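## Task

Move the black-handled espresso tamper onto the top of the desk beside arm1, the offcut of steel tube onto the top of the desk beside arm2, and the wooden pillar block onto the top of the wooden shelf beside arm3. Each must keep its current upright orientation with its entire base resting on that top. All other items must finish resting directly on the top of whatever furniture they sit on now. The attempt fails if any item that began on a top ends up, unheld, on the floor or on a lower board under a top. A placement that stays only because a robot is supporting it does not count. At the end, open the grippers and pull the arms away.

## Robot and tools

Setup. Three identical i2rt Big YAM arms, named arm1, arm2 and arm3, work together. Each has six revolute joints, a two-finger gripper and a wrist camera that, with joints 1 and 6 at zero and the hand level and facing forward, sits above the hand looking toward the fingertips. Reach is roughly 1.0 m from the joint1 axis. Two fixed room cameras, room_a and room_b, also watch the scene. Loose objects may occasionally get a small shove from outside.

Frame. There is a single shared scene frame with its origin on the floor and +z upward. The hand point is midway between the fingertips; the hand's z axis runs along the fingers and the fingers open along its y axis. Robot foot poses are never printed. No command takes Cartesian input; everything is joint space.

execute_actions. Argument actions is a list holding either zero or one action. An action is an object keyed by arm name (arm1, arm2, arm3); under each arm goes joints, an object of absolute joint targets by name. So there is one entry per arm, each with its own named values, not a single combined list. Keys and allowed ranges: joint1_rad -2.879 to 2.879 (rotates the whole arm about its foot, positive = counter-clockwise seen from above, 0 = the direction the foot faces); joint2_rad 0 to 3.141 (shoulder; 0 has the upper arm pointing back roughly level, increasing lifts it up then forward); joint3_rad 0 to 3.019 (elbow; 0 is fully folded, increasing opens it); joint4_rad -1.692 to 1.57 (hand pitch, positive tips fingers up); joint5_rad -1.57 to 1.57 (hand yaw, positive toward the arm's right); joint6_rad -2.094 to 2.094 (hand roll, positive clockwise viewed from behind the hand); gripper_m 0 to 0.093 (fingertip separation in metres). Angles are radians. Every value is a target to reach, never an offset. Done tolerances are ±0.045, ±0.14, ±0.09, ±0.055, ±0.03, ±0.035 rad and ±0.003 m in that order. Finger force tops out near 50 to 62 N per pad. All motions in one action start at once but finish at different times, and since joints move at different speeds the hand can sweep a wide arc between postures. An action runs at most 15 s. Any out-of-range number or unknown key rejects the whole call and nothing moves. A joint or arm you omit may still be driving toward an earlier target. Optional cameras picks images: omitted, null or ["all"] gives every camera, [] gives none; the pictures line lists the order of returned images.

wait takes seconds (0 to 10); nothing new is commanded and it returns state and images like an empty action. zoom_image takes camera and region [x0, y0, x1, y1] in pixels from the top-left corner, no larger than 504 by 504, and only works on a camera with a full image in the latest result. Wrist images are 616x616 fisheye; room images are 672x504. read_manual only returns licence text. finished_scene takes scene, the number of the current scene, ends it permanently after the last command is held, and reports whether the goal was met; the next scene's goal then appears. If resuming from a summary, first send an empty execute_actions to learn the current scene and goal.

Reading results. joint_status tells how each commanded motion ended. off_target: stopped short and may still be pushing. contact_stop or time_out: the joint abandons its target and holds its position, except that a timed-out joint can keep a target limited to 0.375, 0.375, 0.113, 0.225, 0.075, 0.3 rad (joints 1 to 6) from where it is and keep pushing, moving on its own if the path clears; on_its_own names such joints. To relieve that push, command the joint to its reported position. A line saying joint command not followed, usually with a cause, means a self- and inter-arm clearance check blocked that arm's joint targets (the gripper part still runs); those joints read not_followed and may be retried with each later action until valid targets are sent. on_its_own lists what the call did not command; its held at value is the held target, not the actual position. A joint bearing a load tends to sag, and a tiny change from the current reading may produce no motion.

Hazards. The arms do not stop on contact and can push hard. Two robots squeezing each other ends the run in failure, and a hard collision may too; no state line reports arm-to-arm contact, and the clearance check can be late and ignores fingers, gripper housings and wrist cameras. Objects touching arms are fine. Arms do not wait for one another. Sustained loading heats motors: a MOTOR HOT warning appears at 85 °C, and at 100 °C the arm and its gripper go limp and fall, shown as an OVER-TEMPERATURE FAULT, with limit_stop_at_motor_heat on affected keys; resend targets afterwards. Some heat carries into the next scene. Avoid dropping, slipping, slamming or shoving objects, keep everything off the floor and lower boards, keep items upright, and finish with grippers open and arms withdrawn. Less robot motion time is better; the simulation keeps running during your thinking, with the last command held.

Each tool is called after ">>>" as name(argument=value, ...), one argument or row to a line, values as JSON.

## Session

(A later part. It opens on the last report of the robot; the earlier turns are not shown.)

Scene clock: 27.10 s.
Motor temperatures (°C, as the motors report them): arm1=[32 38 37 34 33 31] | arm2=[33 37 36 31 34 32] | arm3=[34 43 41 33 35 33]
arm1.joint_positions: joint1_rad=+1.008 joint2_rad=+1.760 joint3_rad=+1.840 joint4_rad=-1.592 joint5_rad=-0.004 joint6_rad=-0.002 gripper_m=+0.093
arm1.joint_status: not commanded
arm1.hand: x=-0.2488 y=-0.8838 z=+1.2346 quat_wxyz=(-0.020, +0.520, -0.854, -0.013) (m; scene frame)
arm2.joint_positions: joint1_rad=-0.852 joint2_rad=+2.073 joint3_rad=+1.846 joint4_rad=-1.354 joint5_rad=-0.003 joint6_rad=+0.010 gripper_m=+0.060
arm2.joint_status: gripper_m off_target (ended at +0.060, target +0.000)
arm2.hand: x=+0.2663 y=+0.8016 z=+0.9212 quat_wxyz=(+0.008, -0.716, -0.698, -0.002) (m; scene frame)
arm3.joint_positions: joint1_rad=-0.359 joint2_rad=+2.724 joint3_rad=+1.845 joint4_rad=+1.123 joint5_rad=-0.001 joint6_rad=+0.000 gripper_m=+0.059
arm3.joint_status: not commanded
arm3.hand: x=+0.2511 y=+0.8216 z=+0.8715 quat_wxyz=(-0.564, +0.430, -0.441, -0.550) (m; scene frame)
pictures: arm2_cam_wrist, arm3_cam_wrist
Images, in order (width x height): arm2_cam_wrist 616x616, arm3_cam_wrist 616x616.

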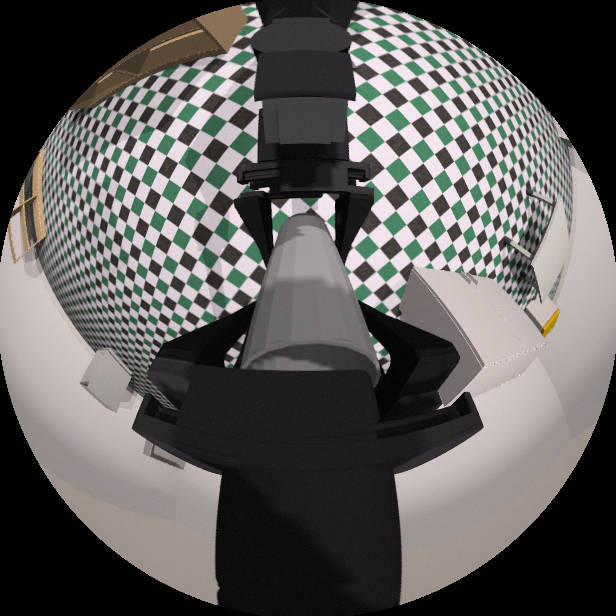

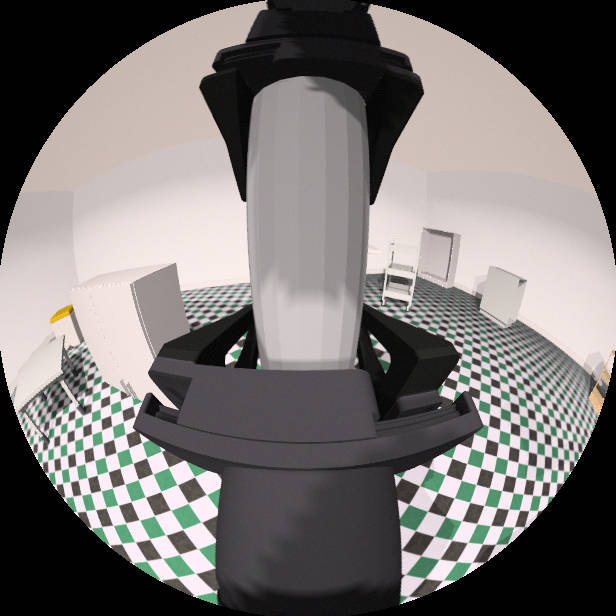

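>>> execute_actions(
  actions=[
    {"arm2":{"joints":{"joint2_rad":2.03,"joint3_rad":1.88}},"arm3":{"joints":{"joint2_rad":2.74,"joint3_rad":1.84,"joint4_rad":1.125}}},
  ],
  cameras=[],
)

>>> execute_actions(
  actions=[
    {"arm3":{"joints":{"gripper_m":0.093}}},
  ],
  cameras=[],
)

>>> execute_actions(
  actions=[
    {"arm3":{"joints":{"joint2_rad":2.6,"joint3_rad":1.3,"joint4_rad":1.55}}},
  ],
  cameras=[],
)

>>> execute_actions(
  actions=[
    {"arm2":{"joints":{"joint2_rad":1.88,"joint3_rad":1.93,"joint4_rad":-1.53}}},
  ],
  cameras=[],
)

>>> execute_actions(
  actions=[
    {"arm2":{"joints":{"joint1_rad":1.85}},"arm3":{"joints":{"joint2_rad":2.47,"joint4_rad":1.42}}},
  ],
  cameras=["arm2_cam_wrist","arm3_cam_wrist","room_a"],
)

Scene clock: 27.87 s.
Motor temperatures (°C, as the motors report them): arm1=[32 38 37 34 33 31] | arm2=[33 37 36 31 34 32] | arm3=[34 43 41 33 35 33]
arm1.joint_positions: joint1_rad=+1.008 joint2_rad=+1.760 joint3_rad=+1.840 joint4_rad=-1.592 joint5_rad=-0.004 joint6_rad=-0.002 gripper_m=+0.093
arm1.joint_status: not commanded
arm1.hand: x=-0.2488 y=-0.8838 z=+1.2346 quat_wxyz=(-0.020, +0.520, -0.854, -0.013) (m; scene frame)
arm2.joint_positions: joint1_rad=-0.852 joint2_rad=+2.065 joint3_rad=+1.846 joint4_rad=-1.354 joint5_rad=-0.003 joint6_rad=+0.010 gripper_m=+0.060
arm2.joint_status: all done
arm2.hand: x=+0.2664 y=+0.8013 z=+0.9259 quat_wxyz=(+0.005, -0.716, -0.698, +0.000) (m; scene frame)
arm3.joint_positions: joint1_rad=-0.359 joint2_rad=+2.724 joint3_rad=+1.845 joint4_rad=+1.123 joint5_rad=-0.001 joint6_rad=+0.000 gripper_m=+0.059
arm3.joint_status: all done
arm3.hand: x=+0.2511 y=+0.8216 z=+0.8715 quat_wxyz=(-0.564, +0.430, -0.441, -0.550) (m; scene frame)
pictures: none
No camera images: the call's "cameras" was empty. Leave "cameras" out to get every camera's image.

Scene clock: 28.57 s.
Motor temperatures (°C, as the motors report them): arm1=[32 38 37 34 33 31] | arm2=[33 37 36 31 34 32] | arm3=[34 43 41 33 35 33]
arm1.joint_positions: joint1_rad=+1.008 joint2_rad=+1.760 joint3_rad=+1.840 joint4_rad=-1.592 joint5_rad=-0.004 joint6_rad=-0.002 gripper_m=+0.093
arm1.joint_status: not commanded
arm1.hand: x=-0.2488 y=-0.8838 z=+1.2346 quat_wxyz=(-0.020, +0.520, -0.854, -0.013) (m; scene frame)
arm2.joint_positions: joint1_rad=-0.852 joint2_rad=+2.065 joint3_rad=+1.846 joint4_rad=-1.353 joint5_rad=-0.003 joint6_rad=+0.010 gripper_m=+0.060
arm2.joint_status: not commanded
arm2.hand: x=+0.2664 y=+0.8009 z=+0.9263 quat_wxyz=(+0.004, -0.716, -0.698, +0.001) (m; scene frame)
arm3.joint_positions: joint1_rad=-0.359 joint2_rad=+2.724 joint3_rad=+1.845 joint4_rad=+1.123 joint5_rad=-0.001 joint6_rad=+0.000 gripper_m=+0.093
arm3.joint_status: all done
arm3.hand: x=+0.2511 y=+0.8216 z=+0.8715 quat_wxyz=(-0.564, +0.430, -0.441, -0.550) (m; scene frame)
pictures: none
No camera images: the call's "cameras" was empty. Leave "cameras" out to get every camera's image.

Scene clock: 29.83 s.
Motor temperatures (°C, as the motors report them): arm1=[32 38 37 34 33 31] | arm2=[33 37 36 31 34 32] | arm3=[34 43 41 33 35 33]
arm1.joint_positions: joint1_rad=+1.008 joint2_rad=+1.760 joint3_rad=+1.840 joint4_rad=-1.592 joint5_rad=-0.004 joint6_rad=-0.002 gripper_m=+0.093
arm1.joint_status: not commanded
arm1.hand: x=-0.2488 y=-0.8838 z=+1.2346 quat_wxyz=(-0.020, +0.520, -0.854, -0.013) (m; scene frame)
arm2.joint_positions: joint1_rad=-0.852 joint2_rad=+2.065 joint3_rad=+1.846 joint4_rad=-1.353 joint5_rad=-0.003 joint6_rad=+0.010 gripper_m=+0.060
arm2.joint_status: not commanded
arm2.hand: x=+0.2664 y=+0.8009 z=+0.9263 quat_wxyz=(+0.004, -0.716, -0.698, +0.001) (m; scene frame)
arm3.joint_positions: joint1_rad=-0.359 joint2_rad=+2.582 joint3_rad=+1.305 joint4_rad=+1.535 joint5_rad=-0.001 joint6_rad=+0.000 gripper_m=+0.093
arm3.joint_status: all done
arm3.hand: x=+0.2474 y=+0.6712 z=+0.8553 quat_wxyz=(-0.567, +0.426, -0.437, -0.553) (m; scene frame)
pictures: none
No camera images: the call's "cameras" was empty. Leave "cameras" out to get every camera's image.

Scene clock: 31.13 s.
Motor temperatures (°C, as the motors report them): arm1=[32 38 37 34 33 31] | arm2=[33 38 36 31 34 32] | arm3=[34 43 40 33 35 33]
arm1.joint_positions: joint1_rad=+1.008 joint2_rad=+1.760 joint3_rad=+1.840 joint4_rad=-1.592 joint5_rad=-0.004 joint6_rad=-0.002 gripper_m=+0.093
arm1.joint_status: not commanded
arm1.hand: x=-0.2488 y=-0.8838 z=+1.2346 quat_wxyz=(-0.020, +0.520, -0.854, -0.013) (m; scene frame)
arm2.joint_positions: joint1_rad=-0.852 joint2_rad=+1.896 joint3_rad=+1.879 joint4_rad=-1.524 joint5_rad=-0.003 joint6_rad=+0.010 gripper_m=+0.060
arm2.joint_status: all done
arm2.hand: x=+0.2682 y=+0.8380 z=+1.0385 quat_wxyz=(-0.006, -0.716, -0.698, +0.012) (m; scene frame)
arm3.joint_positions: joint1_rad=-0.359 joint2_rad=+2.582 joint3_rad=+1.305 joint4_rad=+1.535 joint5_rad=-0.001 joint6_rad=+0.000 gripper_m=+0.093
arm3.joint_status: not commanded
arm3.hand: x=+0.2474 y=+0.6712 z=+0.8553 quat_wxyz=(-0.567, +0.426, -0.437, -0.553) (m; scene frame)
pictures: none
No camera images: the call's "cameras" was empty. Leave "cameras" out to get every camera's image.

Scene clock: 33.80 s.
Motor temperatures (°C, as the motors report them): arm1=[32 38 37 34 33 31] | arm2=[34 38 37 31 34 32] | arm3=[34 43 40 33 35 33]
arm1.joint_positions: joint1_rad=+1.008 joint2_rad=+1.760 joint3_rad=+1.840 joint4_rad=-1.592 joint5_rad=-0.004 joint6_rad=-0.002 gripper_m=+0.093
arm1.joint_status: not commanded
arm1.hand: x=-0.2488 y=-0.8838 z=+1.2346 quat_wxyz=(-0.020, +0.520, -0.854, -0.013) (m; scene frame)
arm2.joint_positions: joint1_rad=+1.850 joint2_rad=+1.916 joint3_rad=+1.879 joint4_rad=-1.521 joint5_rad=-0.001 joint6_rad=+0.010 gripper_m=+0.060
arm2.joint_status: all done
arm2.hand: x=+0.5420 y=+1.9716 z=+1.0286 quat_wxyz=(-0.002, +0.525, -0.851, -0.008) (m; scene frame)
arm3.joint_positions: joint1_rad=-0.359 joint2_rad=+2.461 joint3_rad=+1.305 joint4_rad=+1.429 joint5_rad=-0.001 joint6_rad=+0.000 gripper_m=+0.093
arm3.joint_status: all done
arm3.hand: x=+0.2480 y=+0.6937 z=+0.9176 quat_wxyz=(-0.570, +0.422, -0.432, -0.557) (m; scene frame)
pictures: arm2_cam_wrist, arm3_cam_wrist, room_a
Images, in order (width x height): arm2_cam_wrist 616x616, arm3_cam_wrist 616x616, room_a 672x504.

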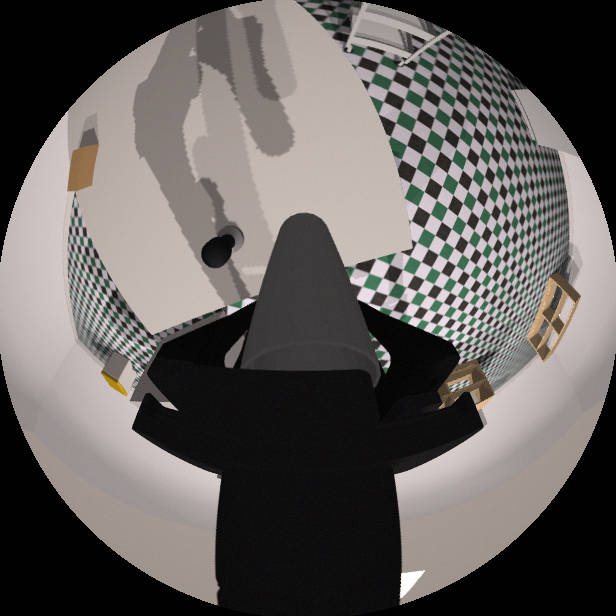

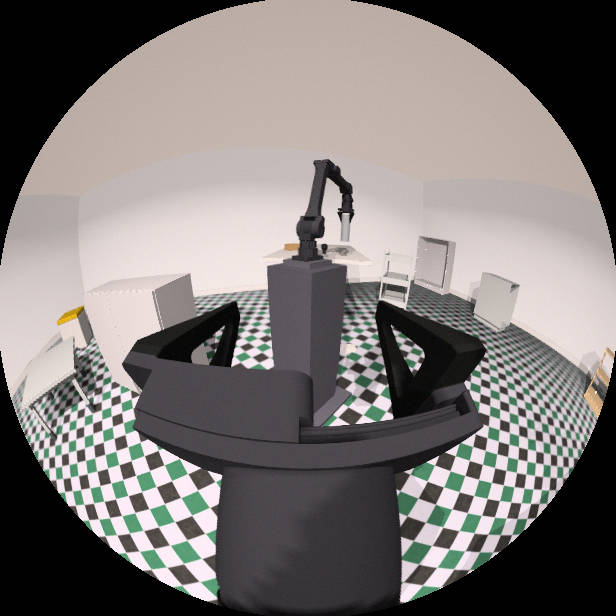

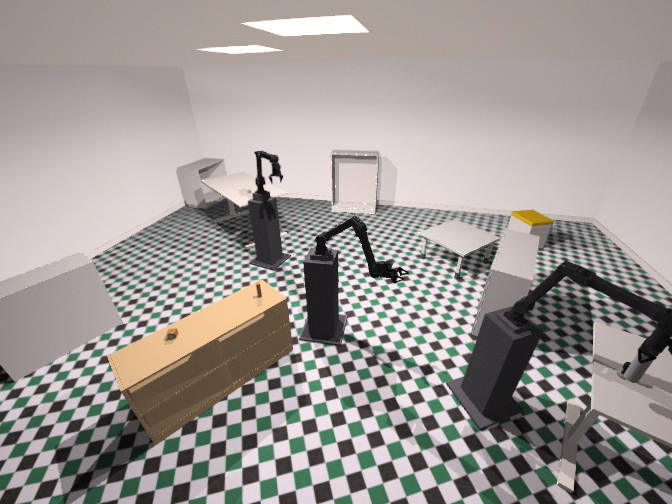

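>>> execute_actions(
  actions=[
    {"arm2":{"joints":{"joint2_rad":2.19,"joint3_rad":2.27,"joint4_rad":-1.56}}},
  ],
  cameras=["arm2_cam_wrist","arm3_cam_wrist","room_a"],
)

>>> zoom_image(
  camera="arm3_cam_wrist",
  region=[300,190,400,290],
)

Scene clock: 35.33 s.
Motor temperatures (°C, as the motors report them): arm1=[32 38 37 34 33 31] | arm2=[34 38 38 31 34 32] | arm3=[34 43 40 33 35 33]
arm1.joint_positions: joint1_rad=+1.008 joint2_rad=+1.760 joint3_rad=+1.840 joint4_rad=-1.592 joint5_rad=-0.004 joint6_rad=-0.002 gripper_m=+0.093
arm1.joint_status: not commanded
arm1.hand: x=-0.2488 y=-0.8838 z=+1.2346 quat_wxyz=(-0.020, +0.520, -0.854, -0.013) (m; scene frame)
arm2.joint_positions: joint1_rad=+1.850 joint2_rad=+2.227 joint3_rad=+2.196 joint4_rad=-1.559 joint5_rad=-0.001 joint6_rad=+0.010 gripper_m=+0.060
arm2.joint_status: all done
arm2.hand: x=+0.5787 y=+2.0481 z=+0.9561 quat_wxyz=(+0.012, +0.525, -0.851, +0.000) (m; scene frame)
arm3.joint_positions: joint1_rad=-0.359 joint2_rad=+2.461 joint3_rad=+1.305 joint4_rad=+1.429 joint5_rad=-0.001 joint6_rad=+0.000 gripper_m=+0.093
arm3.joint_status: not commanded
arm3.hand: x=+0.2480 y=+0.6937 z=+0.9176 quat_wxyz=(-0.570, +0.422, -0.432, -0.557) (m; scene frame)
pictures: arm2_cam_wrist, arm3_cam_wrist, room_a
Images, in order (width x height): arm2_cam_wrist 616x616, arm3_cam_wrist 616x616, room_a 672x504.

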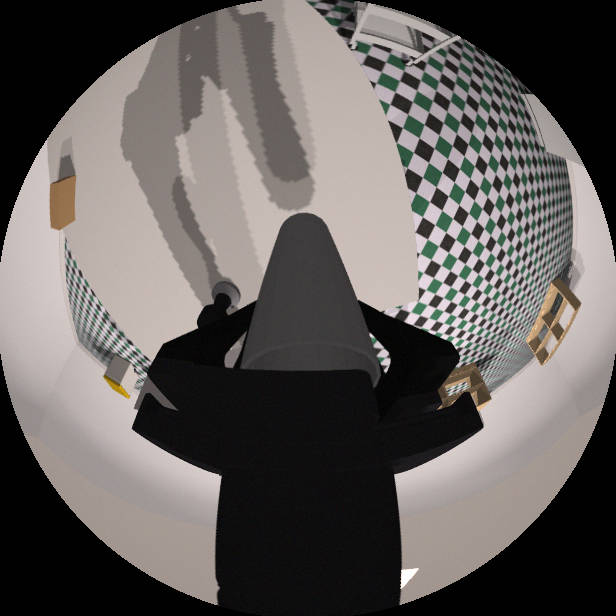

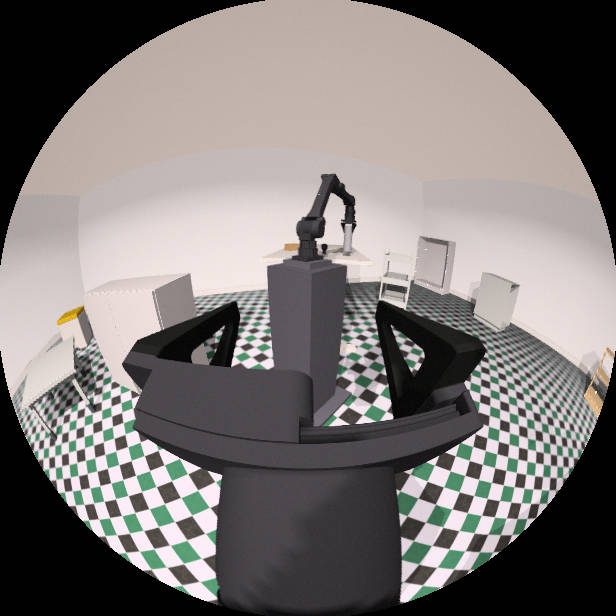

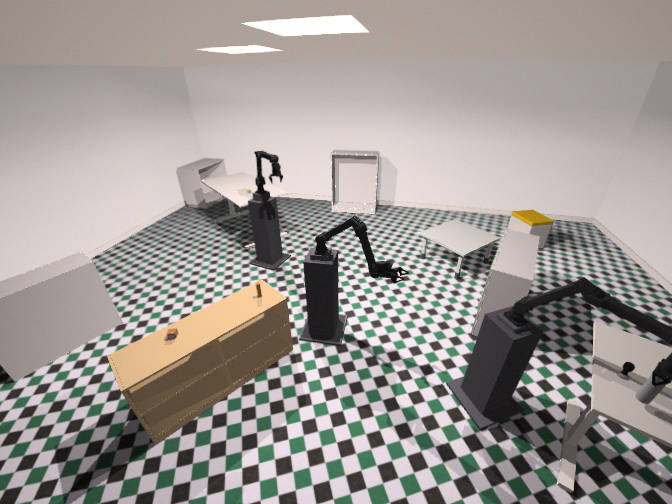

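Region (300, 190, 400, 290) of arm3_cam_wrist's 616x616 image, scaled by 5.040, with more detail than that image has.

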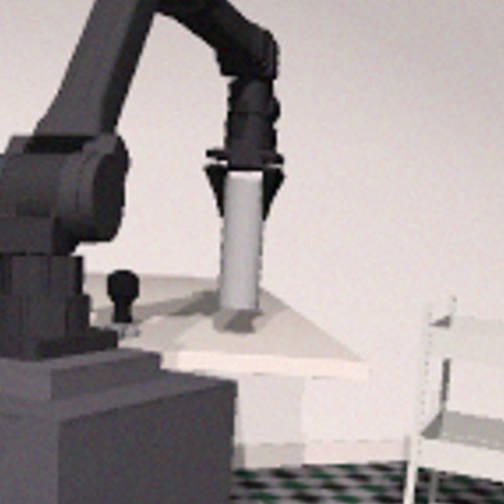

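About 3 cm to go.

>>> execute_actions(
  actions=[
    {"arm2":{"joints":{"joint2_rad":2.235,"joint4_rad":-1.505}}},
  ],
  cameras=[],
)

>>> execute_actions(
  actions=[
    {"arm2":{"joints":{"joint2_rad":2.275,"joint4_rad":-1.49}}},
  ],
  cameras=["arm2_cam_wrist","arm3_cam_wrist"],
)

>>> zoom_image(
  camera="arm3_cam_wrist",
  region=[300,190,400,290],
)

Scene clock: 37.97 s.
Motor temperatures (°C, as the motors report them): arm1=[32 38 37 34 33 31] | arm2=[34 39 38 31 34 32] | arm3=[34 42 40 33 35 33]
arm1.joint_positions: joint1_rad=+1.008 joint2_rad=+1.760 joint3_rad=+1.840 joint4_rad=-1.592 joint5_rad=-0.004 joint6_rad=-0.002 gripper_m=+0.093
arm1.joint_status: not commanded
arm1.hand: x=-0.2488 y=-0.8838 z=+1.2346 quat_wxyz=(-0.020, +0.520, -0.854, -0.013) (m; scene frame)
arm2.joint_positions: joint1_rad=+1.850 joint2_rad=+2.251 joint3_rad=+2.196 joint4_rad=-1.514 joint5_rad=-0.001 joint6_rad=+0.010 gripper_m=+0.060
arm2.joint_status: all done
arm2.hand: x=+0.5833 y=+2.0579 z=+0.9397 quat_wxyz=(+0.003, +0.525, -0.851, -0.005) (m; scene frame)
arm3.joint_positions: joint1_rad=-0.359 joint2_rad=+2.461 joint3_rad=+1.305 joint4_rad=+1.429 joint5_rad=-0.001 joint6_rad=+0.000 gripper_m=+0.093
arm3.joint_status: not commanded
arm3.hand: x=+0.2480 y=+0.6937 z=+0.9176 quat_wxyz=(-0.570, +0.422, -0.432, -0.557) (m; scene frame)
pictures: none
No camera images: the call's "cameras" was empty. Leave "cameras" out to get every camera's image.

Scene clock: 38.83 s.
Motor temperatures (°C, as the motors report them): arm1=[32 38 37 34 33 31] | arm2=[34 39 39 31 34 32] | arm3=[34 42 40 33 35 33]
arm1.joint_positions: joint1_rad=+1.008 joint2_rad=+1.760 joint3_rad=+1.840 joint4_rad=-1.592 joint5_rad=-0.004 joint6_rad=-0.002 gripper_m=+0.093
arm1.joint_status: not commanded
arm1.hand: x=-0.2488 y=-0.8838 z=+1.2346 quat_wxyz=(-0.020, +0.520, -0.854, -0.013) (m; scene frame)
arm2.joint_positions: joint1_rad=+1.850 joint2_rad=+2.294 joint3_rad=+2.201 joint4_rad=-1.497 joint5_rad=-0.001 joint6_rad=+0.010 gripper_m=+0.060
arm2.joint_status: all done
arm2.hand: x=+0.5849 y=+2.0619 z=+0.9127 quat_wxyz=(+0.012, +0.525, -0.851, +0.000) (m; scene frame)
arm3.joint_positions: joint1_rad=-0.359 joint2_rad=+2.461 joint3_rad=+1.305 joint4_rad=+1.429 joint5_rad=-0.001 joint6_rad=+0.000 gripper_m=+0.093
arm3.joint_status: not commanded
arm3.hand: x=+0.2480 y=+0.6937 z=+0.9176 quat_wxyz=(-0.570, +0.422, -0.432, -0.557) (m; scene frame)
pictures: arm2_cam_wrist, arm3_cam_wrist
Images, in order (width x height): arm2_cam_wrist 616x616, arm3_cam_wrist 616x616.

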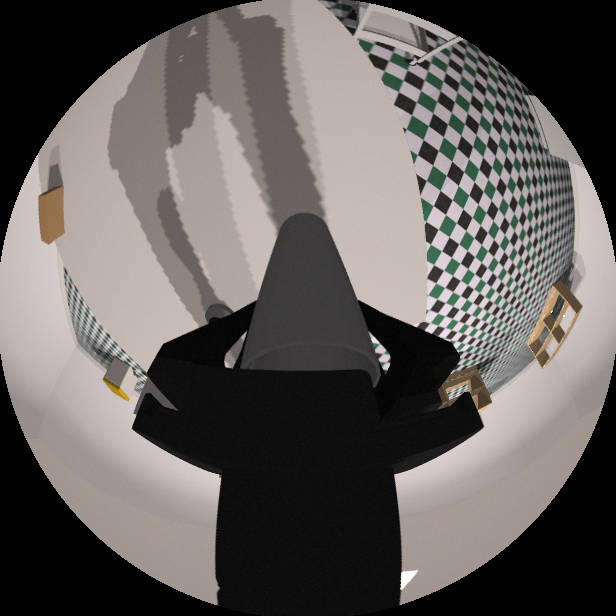

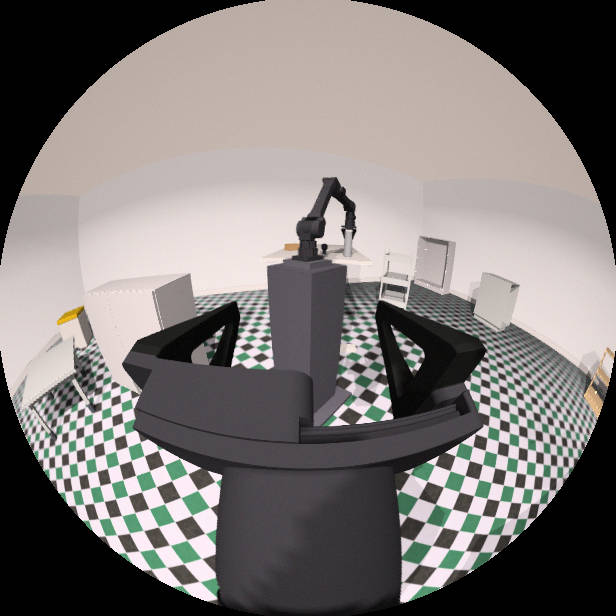

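Region (300, 190, 400, 290) of arm3_cam_wrist's 616x616 image, scaled by 5.040, with more detail than that image has.

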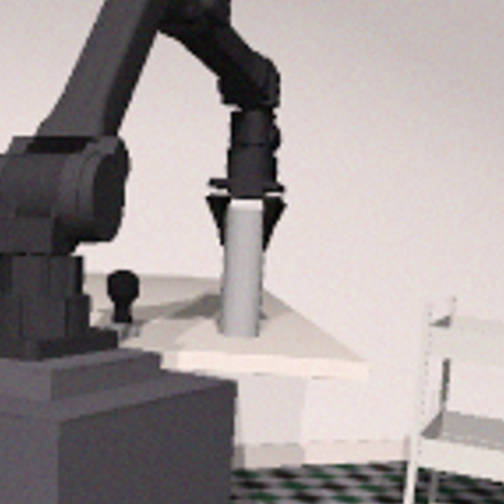

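>>> execute_actions(
  actions=[
    {"arm2":{"joints":{"joint2_rad":2.31,"joint4_rad":-1.465}}},
  ],
  cameras=[],
)

>>> execute_actions(
  actions=[
    {"arm2":{"joints":{"gripper_m":0.093}}},
  ],
  cameras=[],
)

>>> execute_actions(
  actions=[
    {"arm2":{"joints":{"joint2_rad":2.12,"joint3_rad":2.2,"joint4_rad":-1.61}}},
  ],
  cameras=[],
)

>>> execute_actions(
  actions=[
    {"arm2":{"joints":{"joint1_rad":2.09,"joint2_rad":1.93,"joint3_rad":1.9}}},
  ],
  cameras=[],
)

>>> execute_actions(
  actions=[
    {"arm2":{"joints":{"joint2_rad":2.02,"joint3_rad":1.72,"joint4_rad":-1.26}}},
  ],
  cameras=["arm2_cam_wrist","room_a"],
)

Scene clock: 39.67 s.
Motor temperatures (°C, as the motors report them): arm1=[32 38 37 34 33 31] | arm2=[34 39 39 31 34 32] | arm3=[34 42 39 33 35 33]
arm1.joint_positions: joint1_rad=+1.008 joint2_rad=+1.760 joint3_rad=+1.840 joint4_rad=-1.592 joint5_rad=-0.004 joint6_rad=-0.002 gripper_m=+0.093
arm1.joint_status: not commanded
arm1.hand: x=-0.2488 y=-0.8838 z=+1.2346 quat_wxyz=(-0.020, +0.520, -0.854, -0.013) (m; scene frame)
arm2.joint_positions: joint1_rad=+1.850 joint2_rad=+2.297 joint3_rad=+2.205 joint4_rad=-1.481 joint5_rad=-0.001 joint6_rad=+0.010 gripper_m=+0.060
arm2.joint_status: all done
arm2.hand: x=+0.5871 y=+2.0664 z=+0.9122 quat_wxyz=(+0.005, +0.525, -0.851, -0.004) (m; scene frame)
arm3.joint_positions: joint1_rad=-0.359 joint2_rad=+2.461 joint3_rad=+1.305 joint4_rad=+1.429 joint5_rad=-0.001 joint6_rad=+0.000 gripper_m=+0.093
arm3.joint_status: not commanded
arm3.hand: x=+0.2480 y=+0.6937 z=+0.9176 quat_wxyz=(-0.570, +0.422, -0.432, -0.557) (m; scene frame)
pictures: none
No camera images: the call's "cameras" was empty. Leave "cameras" out to get every camera's image.

Scene clock: 40.43 s.
Motor temperatures (°C, as the motors report them): arm1=[32 38 37 34 33 31] | arm2=[34 39 39 31 34 32] | arm3=[34 42 39 33 35 33]
arm1.joint_positions: joint1_rad=+1.008 joint2_rad=+1.760 joint3_rad=+1.840 joint4_rad=-1.592 joint5_rad=-0.004 joint6_rad=-0.002 gripper_m=+0.093
arm1.joint_status: not commanded
arm1.hand: x=-0.2488 y=-0.8838 z=+1.2346 quat_wxyz=(-0.020, +0.520, -0.854, -0.013) (m; scene frame)
arm2.joint_positions: joint1_rad=+1.850 joint2_rad=+2.297 joint3_rad=+2.219 joint4_rad=-1.475 joint5_rad=-0.001 joint6_rad=+0.010 gripper_m=+0.093
arm2.joint_status: all done
arm2.hand: x=+0.5897 y=+2.0713 z=+0.9176 quat_wxyz=(-0.004, +0.525, -0.851, -0.009) (m; scene frame)
arm3.joint_positions: joint1_rad=-0.359 joint2_rad=+2.461 joint3_rad=+1.305 joint4_rad=+1.429 joint5_rad=-0.001 joint6_rad=+0.000 gripper_m=+0.093
arm3.joint_status: not commanded
arm3.hand: x=+0.2480 y=+0.6937 z=+0.9176 quat_wxyz=(-0.570, +0.422, -0.432, -0.557) (m; scene frame)
pictures: none
No camera images: the call's "cameras" was empty. Leave "cameras" out to get every camera's image.

Scene clock: 41.80 s.
Motor temperatures (°C, as the motors report them): arm1=[32 38 37 34 33 31] | arm2=[34 39 39 31 34 32] | arm3=[34 42 39 33 35 33]
arm1.joint_positions: joint1_rad=+1.008 joint2_rad=+1.760 joint3_rad=+1.840 joint4_rad=-1.592 joint5_rad=-0.004 joint6_rad=-0.002 gripper_m=+0.093
arm1.joint_status: not commanded
arm1.hand: x=-0.2488 y=-0.8838 z=+1.2346 quat_wxyz=(-0.020, +0.520, -0.854, -0.013) (m; scene frame)
arm2.joint_positions: joint1_rad=+1.850 joint2_rad=+2.110 joint3_rad=+2.200 joint4_rad=-1.601 joint5_rad=-0.001 joint6_rad=+0.010 gripper_m=+0.093
arm2.joint_status: all done
arm2.hand: x=+0.5734 y=+2.0352 z=+1.0338 quat_wxyz=(-0.021, +0.524, -0.851, -0.020) (m; scene frame)
arm3.joint_positions: joint1_rad=-0.359 joint2_rad=+2.461 joint3_rad=+1.305 joint4_rad=+1.429 joint5_rad=-0.001 joint6_rad=+0.000 gripper_m=+0.093
arm3.joint_status: not commanded
arm3.hand: x=+0.2480 y=+0.6937 z=+0.9176 quat_wxyz=(-0.570, +0.422, -0.432, -0.557) (m; scene frame)
pictures: none
No camera images: the call's "cameras" was empty. Leave "cameras" out to get every camera's image.

Scene clock: 43.20 s.
Motor temperatures (°C, as the motors report them): arm1=[32 38 37 34 33 31] | arm2=[34 39 38 31 34 32] | arm3=[34 42 39 33 35 33]
arm1.joint_positions: joint1_rad=+1.008 joint2_rad=+1.760 joint3_rad=+1.840 joint4_rad=-1.592 joint5_rad=-0.004 joint6_rad=-0.002 gripper_m=+0.093
arm1.joint_status: not commanded
arm1.hand: x=-0.2488 y=-0.8838 z=+1.2346 quat_wxyz=(-0.020, +0.520, -0.854, -0.013) (m; scene frame)
arm2.joint_positions: joint1_rad=+2.082 joint2_rad=+1.915 joint3_rad=+1.911 joint4_rad=-1.603 joint5_rad=-0.001 joint6_rad=+0.010 gripper_m=+0.093
arm2.joint_status: all done
arm2.hand: x=+0.4086 y=+2.0062 z=+1.0432 quat_wxyz=(+0.017, +0.620, -0.784, +0.006) (m; scene frame)
arm3.joint_positions: joint1_rad=-0.359 joint2_rad=+2.461 joint3_rad=+1.305 joint4_rad=+1.429 joint5_rad=-0.001 joint6_rad=+0.000 gripper_m=+0.093
arm3.joint_status: not commanded
arm3.hand: x=+0.2480 y=+0.6937 z=+0.9176 quat_wxyz=(-0.570, +0.422, -0.432, -0.557) (m; scene frame)
pictures: none
No camera images: the call's "cameras" was empty. Leave "cameras" out to get every camera's image.

Scene clock: 44.43 s.
Motor temperatures (°C, as the motors report them): arm1=[32 38 37 34 33 31] | arm2=[34 39 38 31 34 32] | arm3=[34 42 39 33 35 33]
arm1.joint_positions: joint1_rad=+1.008 joint2_rad=+1.760 joint3_rad=+1.840 joint4_rad=-1.592 joint5_rad=-0.004 joint6_rad=-0.002 gripper_m=+0.093
arm1.joint_status: not commanded
arm1.hand: x=-0.2488 y=-0.8838 z=+1.2346 quat_wxyz=(-0.020, +0.520, -0.854, -0.013) (m; scene frame)
arm2.joint_positions: joint1_rad=+2.082 joint2_rad=+2.018 joint3_rad=+1.716 joint4_rad=-1.270 joint5_rad=-0.001 joint6_rad=+0.010 gripper_m=+0.093
arm2.joint_status: all done
arm2.hand: x=+0.4127 y=+2.0307 z=+0.9093 quat_wxyz=(+0.004, +0.620, -0.785, -0.005) (m; scene frame)
arm3.joint_positions: joint1_rad=-0.359 joint2_rad=+2.461 joint3_rad=+1.305 joint4_rad=+1.429 joint5_rad=-0.001 joint6_rad=+0.000 gripper_m=+0.093
arm3.joint_status: not commanded
arm3.hand: x=+0.2480 y=+0.6937 z=+0.9176 quat_wxyz=(-0.570, +0.422, -0.432, -0.557) (m; scene frame)
pictures: arm2_cam_wrist, room_a
Images, in order (width x height): arm2_cam_wrist 616x616, room_a 672x504.

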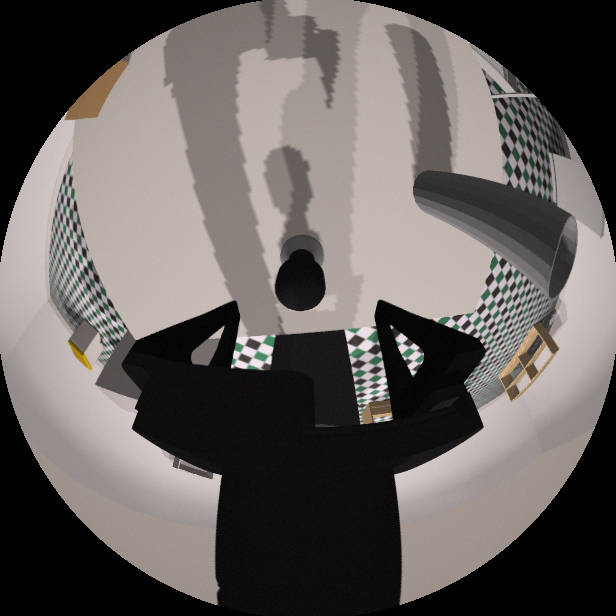

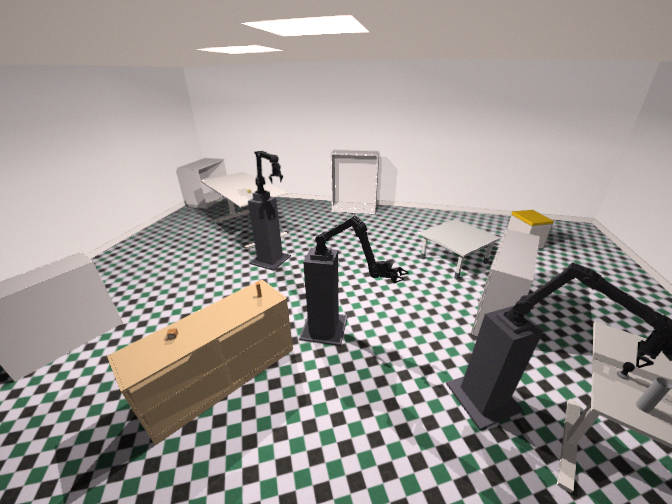

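>>> execute_actions(
  actions=[
    {"arm2":{"joints":{"joint1_rad":2.1,"joint2_rad":2.055,"joint3_rad":1.58,"joint4_rad":-1.09}}},
  ],
  cameras=["arm2_cam_wrist"],
)

>>> execute_actions(
  actions=[
    {"arm2":{"joints":{"gripper_m":0}}},
  ],
  cameras=["arm2_cam_wrist"],
)

Scene clock: 45.53 s.
Motor temperatures (°C, as the motors report them): arm1=[32 38 37 34 33 31] | arm2=[34 39 38 31 34 32] | arm3=[34 42 39 33 35 33]
arm1.joint_positions: joint1_rad=+1.008 joint2_rad=+1.760 joint3_rad=+1.840 joint4_rad=-1.592 joint5_rad=-0.004 joint6_rad=-0.002 gripper_m=+0.093
arm1.joint_status: not commanded
arm1.hand: x=-0.2488 y=-0.8838 z=+1.2346 quat_wxyz=(-0.020, +0.520, -0.854, -0.013) (m; scene frame)
arm2.joint_positions: joint1_rad=+2.092 joint2_rad=+2.053 joint3_rad=+1.585 joint4_rad=-1.100 joint5_rad=-0.001 joint6_rad=+0.010 gripper_m=+0.093
arm2.joint_status: all done
arm2.hand: x=+0.4038 y=+2.0204 z=+0.8427 quat_wxyz=(+0.002, +0.624, -0.782, -0.006) (m; scene frame)
arm3.joint_positions: joint1_rad=-0.359 joint2_rad=+2.461 joint3_rad=+1.305 joint4_rad=+1.429 joint5_rad=-0.001 joint6_rad=+0.000 gripper_m=+0.093
arm3.joint_status: not commanded
arm3.hand: x=+0.2480 y=+0.6937 z=+0.9176 quat_wxyz=(-0.570, +0.422, -0.432, -0.557) (m; scene frame)
pictures: arm2_cam_wrist
Images, in order (width x height): arm2_cam_wrist 616x616.

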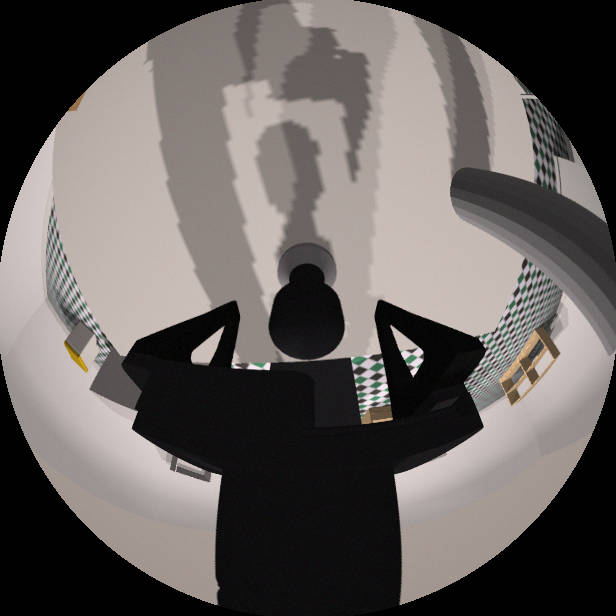

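Scene clock: 46.23 s.
Motor temperatures (°C, as the motors report them): arm1=[32 38 37 34 33 31] | arm2=[34 39 38 31 34 32] | arm3=[34 42 39 33 35 33]
arm1.joint_positions: joint1_rad=+1.008 joint2_rad=+1.760 joint3_rad=+1.840 joint4_rad=-1.592 joint5_rad=-0.004 joint6_rad=-0.002 gripper_m=+0.093
arm1.joint_status: not commanded
arm1.hand: x=-0.2488 y=-0.8838 z=+1.2346 quat_wxyz=(-0.020, +0.520, -0.854, -0.013) (m; scene frame)
arm2.joint_positions: joint1_rad=+2.092 joint2_rad=+2.053 joint3_rad=+1.585 joint4_rad=-1.098 joint5_rad=-0.001 joint6_rad=+0.010 gripper_m=+0.045
arm2.joint_status: gripper_m off_target (ended at +0.045, target +0.000)
arm2.hand: x=+0.4039 y=+2.0209 z=+0.8427 quat_wxyz=(+0.002, +0.624, -0.782, -0.007) (m; scene frame)
arm3.joint_positions: joint1_rad=-0.359 joint2_rad=+2.461 joint3_rad=+1.305 joint4_rad=+1.429 joint5_rad=-0.001 joint6_rad=+0.000 gripper_m=+0.093
arm3.joint_status: not commanded
arm3.hand: x=+0.2480 y=+0.6937 z=+0.9176 quat_wxyz=(-0.570, +0.422, -0.432, -0.557) (m; scene frame)
pictures: arm2_cam_wrist
Images, in order (width x height): arm2_cam_wrist 616x616.

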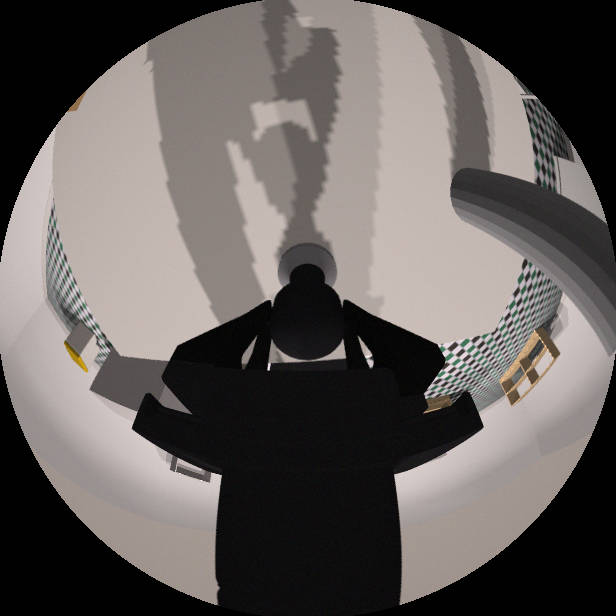

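>>> execute_actions(
  actions=[
    {"arm2":{"joints":{"joint2_rad":1.66,"joint3_rad":1.78,"joint4_rad":-1.63}}},
  ],
  cameras=[],
)

>>> execute_actions(
  actions=[
    {"arm2":{"joints":{"joint1_rad":-0.84,"joint6_rad":1.0}}},
  ],
  cameras=[],
)

>>> execute_actions(
  actions=[
    {"arm2":{"joints":{"joint2_rad":2.02,"joint3_rad":2.0,"joint4_rad":-1.485}}},
  ],
  cameras=[],
)

>>> execute_actions(
  actions=[
    {"arm3":{"joints":{"joint2_rad":2.585,"joint3_rad":1.73,"joint4_rad":1.16}}},
  ],
  cameras=["arm3_cam_wrist","arm2_cam_wrist"],
)

Scene clock: 48.17 s.
Motor temperatures (°C, as the motors report them): arm1=[32 38 37 34 33 31] | arm2=[34 39 38 31 34 32] | arm3=[34 42 39 33 35 33]
arm1.joint_positions: joint1_rad=+1.008 joint2_rad=+1.760 joint3_rad=+1.840 joint4_rad=-1.592 joint5_rad=-0.004 joint6_rad=-0.002 gripper_m=+0.093
arm1.joint_status: not commanded
arm1.hand: x=-0.2488 y=-0.8838 z=+1.2346 quat_wxyz=(-0.020, +0.520, -0.854, -0.013) (m; scene frame)
arm2.joint_positions: joint1_rad=+2.092 joint2_rad=+1.682 joint3_rad=+1.763 joint4_rad=-1.626 joint5_rad=-0.001 joint6_rad=+0.010 gripper_m=+0.045
arm2.joint_status: all done
arm2.hand: x=+0.3893 y=+1.9403 z=+1.1107 quat_wxyz=(-0.007, +0.624, -0.782, -0.013) (m; scene frame)
arm3.joint_positions: joint1_rad=-0.359 joint2_rad=+2.461 joint3_rad=+1.305 joint4_rad=+1.429 joint5_rad=-0.001 joint6_rad=+0.000 gripper_m=+0.093
arm3.joint_status: not commanded
arm3.hand: x=+0.2480 y=+0.6937 z=+0.9176 quat_wxyz=(-0.570, +0.422, -0.432, -0.557) (m; scene frame)
pictures: none
No camera images: the call's "cameras" was empty. Leave "cameras" out to get every camera's image.

Scene clock: 50.77 s.
Motor temperatures (°C, as the motors report them): arm1=[32 38 37 34 33 31] | arm2=[34 39 38 31 34 32] | arm3=[34 42 39 33 35 33]
arm1.joint_positions: joint1_rad=+1.008 joint2_rad=+1.760 joint3_rad=+1.840 joint4_rad=-1.592 joint5_rad=-0.004 joint6_rad=-0.002 gripper_m=+0.093
arm1.joint_status: not commanded
arm1.hand: x=-0.2488 y=-0.8838 z=+1.2346 quat_wxyz=(-0.020, +0.520, -0.854, -0.013) (m; scene frame)
arm2.joint_positions: joint1_rad=-0.849 joint2_rad=+1.682 joint3_rad=+1.763 joint4_rad=-1.623 joint5_rad=+0.003 joint6_rad=+0.987 gripper_m=+0.045
arm2.joint_status: all done
arm2.hand: x=+0.2711 y=+0.9152 z=+1.1083 quat_wxyz=(-0.010, -0.960, -0.281, +0.010) (m; scene frame)
arm3.joint_positions: joint1_rad=-0.359 joint2_rad=+2.461 joint3_rad=+1.305 joint4_rad=+1.429 joint5_rad=-0.001 joint6_rad=+0.000 gripper_m=+0.093
arm3.joint_status: not commanded
arm3.hand: x=+0.2480 y=+0.6937 z=+0.9176 quat_wxyz=(-0.570, +0.422, -0.432, -0.557) (m; scene frame)
pictures: none
No camera images: the call's "cameras" was empty. Leave "cameras" out to get every camera's image.

Scene clock: 52.23 s.
Motor temperatures (°C, as the motors report them): arm1=[32 38 38 34 33 31] | arm2=[34 39 38 31 34 32] | arm3=[34 42 39 33 35 33]
arm1.joint_positions: joint1_rad=+1.008 joint2_rad=+1.760 joint3_rad=+1.840 joint4_rad=-1.592 joint5_rad=-0.004 joint6_rad=-0.002 gripper_m=+0.093
arm1.joint_status: not commanded
arm1.hand: x=-0.2488 y=-0.8838 z=+1.2346 quat_wxyz=(-0.020, +0.520, -0.854, -0.013) (m; scene frame)
arm2.joint_positions: joint1_rad=-0.849 joint2_rad=+2.036 joint3_rad=+1.952 joint4_rad=-1.484 joint5_rad=+0.001 joint6_rad=+0.987 gripper_m=+0.045
arm2.joint_status: all done
arm2.hand: x=+0.2685 y=+0.8008 z=+0.9838 quat_wxyz=(+0.002, -0.960, -0.281, +0.005) (m; scene frame)
arm3.joint_positions: joint1_rad=-0.359 joint2_rad=+2.461 joint3_rad=+1.305 joint4_rad=+1.429 joint5_rad=-0.001 joint6_rad=+0.000 gripper_m=+0.093
arm3.joint_status: not commanded
arm3.hand: x=+0.2480 y=+0.6937 z=+0.9176 quat_wxyz=(-0.570, +0.422, -0.432, -0.557) (m; scene frame)
pictures: none
No camera images: the call's "cameras" was empty. Leave "cameras" out to get every camera's image.

Scene clock: 53.67 s.
Motor temperatures (°C, as the motors report them): arm1=[32 38 38 34 33 31] | arm2=[34 39 38 31 34 32] | arm3=[34 42 39 33 35 33]
arm1.joint_positions: joint1_rad=+1.008 joint2_rad=+1.760 joint3_rad=+1.840 joint4_rad=-1.592 joint5_rad=-0.004 joint6_rad=-0.002 gripper_m=+0.093
arm1.joint_status: not commanded
arm1.hand: x=-0.2488 y=-0.8838 z=+1.2346 quat_wxyz=(-0.020, +0.520, -0.854, -0.013) (m; scene frame)
arm2.joint_positions: joint1_rad=-0.849 joint2_rad=+2.036 joint3_rad=+1.952 joint4_rad=-1.484 joint5_rad=+0.001 joint6_rad=+0.987 gripper_m=+0.045
arm2.joint_status: not commanded
arm2.hand: x=+0.2685 y=+0.8008 z=+0.9838 quat_wxyz=(+0.002, -0.960, -0.281, +0.005) (m; scene frame)
arm3.joint_positions: joint1_rad=-0.359 joint2_rad=+2.577 joint3_rad=+1.703 joint4_rad=+1.168 joint5_rad=-0.001 joint6_rad=+0.000 gripper_m=+0.093
arm3.joint_status: all done
arm3.hand: x=+0.2507 y=+0.8024 z=+0.9389 quat_wxyz=(-0.575, +0.416, -0.426, -0.561) (m; scene frame)
pictures: arm2_cam_wrist, arm3_cam_wrist
Images, in order (width x height): arm2_cam_wrist 616x616, arm3_cam_wrist 616x616.

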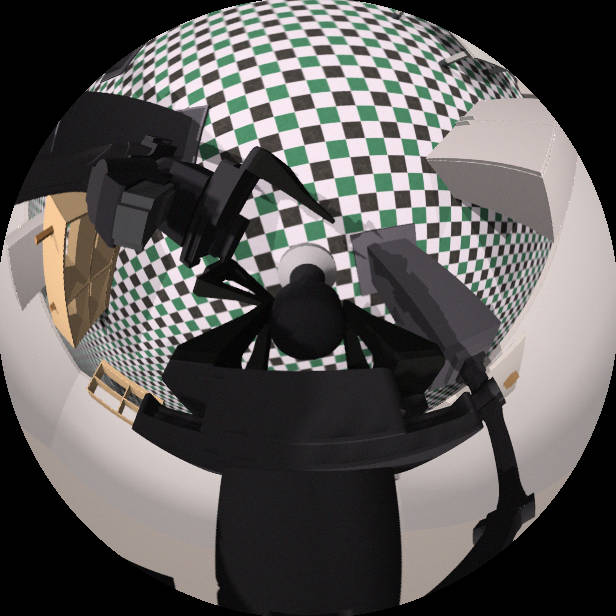

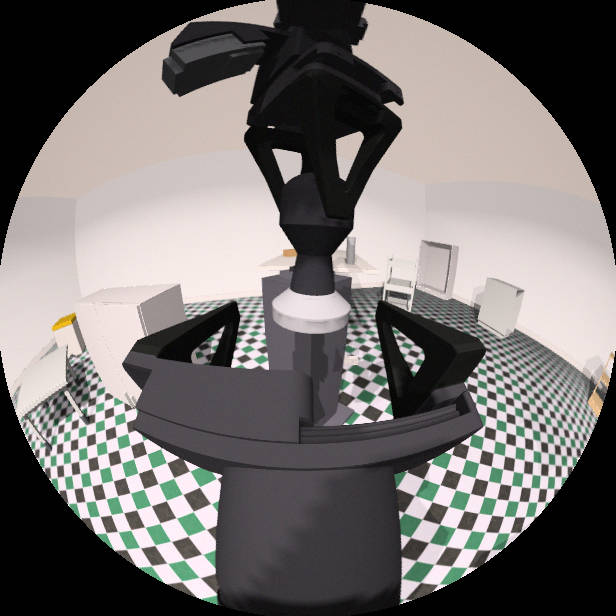

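>>> execute_actions(
  actions=[
    {"arm3":{"joints":{"joint1_rad":-0.372,"joint2_rad":2.615,"joint3_rad":1.83,"joint4_rad":1.085}}},
  ],
  cameras=[],
)

>>> execute_actions(
  actions=[
    {"arm3":{"joints":{"gripper_m":0.03}}},
  ],
  cameras=["arm3_cam_wrist","room_a"],
)

>>> zoom_image(
  camera="room_a",
  region=[390,250,440,295],
)

Scene clock: 54.70 s.
Motor temperatures (°C, as the motors report them): arm1=[32 38 38 34 33 31] | arm2=[34 39 38 31 34 32] | arm3=[34 42 39 33 35 33]
arm1.joint_positions: joint1_rad=+1.008 joint2_rad=+1.760 joint3_rad=+1.840 joint4_rad=-1.592 joint5_rad=-0.004 joint6_rad=-0.002 gripper_m=+0.093
arm1.joint_status: not commanded
arm1.hand: x=-0.2488 y=-0.8838 z=+1.2346 quat_wxyz=(-0.020, +0.520, -0.854, -0.013) (m; scene frame)
arm2.joint_positions: joint1_rad=-0.849 joint2_rad=+2.036 joint3_rad=+1.952 joint4_rad=-1.484 joint5_rad=+0.001 joint6_rad=+0.987 gripper_m=+0.045
arm2.joint_status: not commanded
arm2.hand: x=+0.2685 y=+0.8008 z=+0.9838 quat_wxyz=(+0.002, -0.960, -0.281, +0.005) (m; scene frame)
arm3.joint_positions: joint1_rad=-0.359 joint2_rad=+2.582 joint3_rad=+1.790 joint4_rad=+1.095 joint5_rad=-0.001 joint6_rad=+0.000 gripper_m=+0.093
arm3.joint_status: all done
arm3.hand: x=+0.2516 y=+0.8256 z=+0.9595 quat_wxyz=(-0.577, +0.414, -0.424, -0.563) (m; scene frame)
pictures: none
No camera images: the call's "cameras" was empty. Leave "cameras" out to get every camera's image.

Scene clock: 55.33 s.
Motor temperatures (°C, as the motors report them): arm1=[32 38 38 34 33 31] | arm2=[34 39 38 31 34 32] | arm3=[34 42 40 33 35 33]
arm1.joint_positions: joint1_rad=+1.008 joint2_rad=+1.760 joint3_rad=+1.840 joint4_rad=-1.592 joint5_rad=-0.004 joint6_rad=-0.002 gripper_m=+0.093
arm1.joint_status: not commanded
arm1.hand: x=-0.2488 y=-0.8838 z=+1.2346 quat_wxyz=(-0.020, +0.520, -0.854, -0.013) (m; scene frame)
arm2.joint_positions: joint1_rad=-0.848 joint2_rad=+2.036 joint3_rad=+1.952 joint4_rad=-1.484 joint5_rad=+0.002 joint6_rad=+0.988 gripper_m=+0.045
arm2.joint_status: not commanded
arm2.hand: x=+0.2685 y=+0.8008 z=+0.9838 quat_wxyz=(+0.002, -0.960, -0.281, +0.006) (m; scene frame)
arm3.joint_positions: joint1_rad=-0.360 joint2_rad=+2.582 joint3_rad=+1.790 joint4_rad=+1.094 joint5_rad=+0.000 joint6_rad=-0.001 gripper_m=+0.049
arm3.joint_status: gripper_m off_target (ended at +0.049, target +0.030)
arm3.hand: x=+0.2526 y=+0.8257 z=+0.9593 quat_wxyz=(-0.577, +0.414, -0.424, -0.562) (m; scene frame)
pictures: arm3_cam_wrist, room_a
Images, in order (width x height): arm3_cam_wrist 616x616, room_a 672x504.

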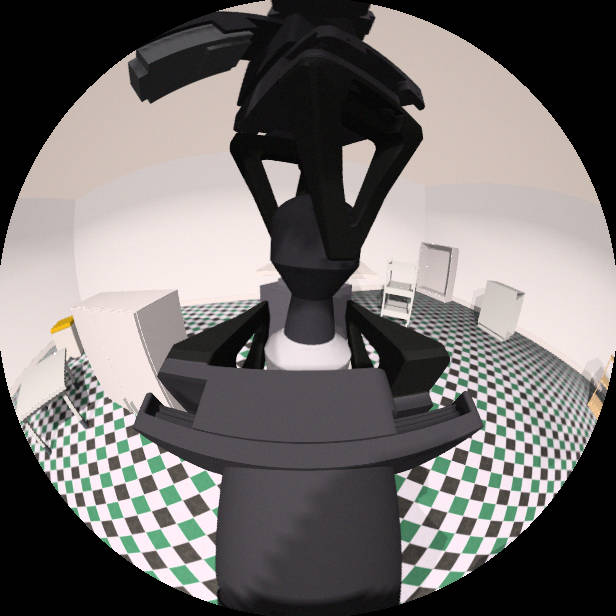

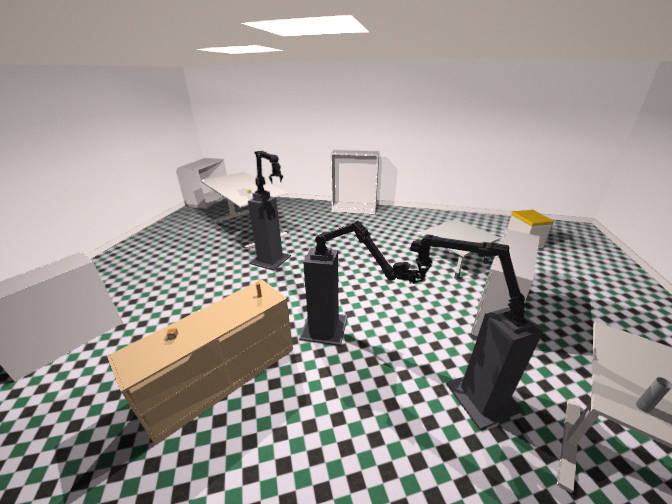

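Region (390, 250, 440, 295) of room_a's 672x504 image, scaled by 10.080, with more detail than that image has; it fills the top 454 rows of this view, and the rest is white.

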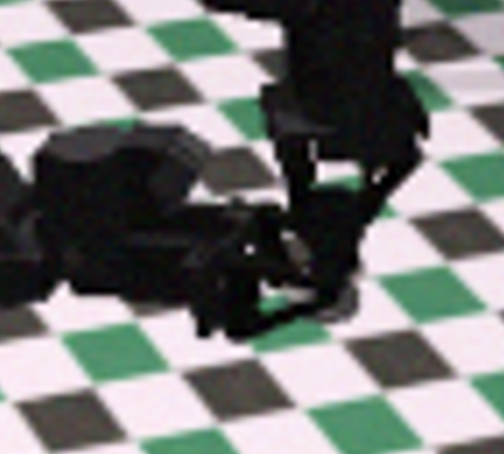

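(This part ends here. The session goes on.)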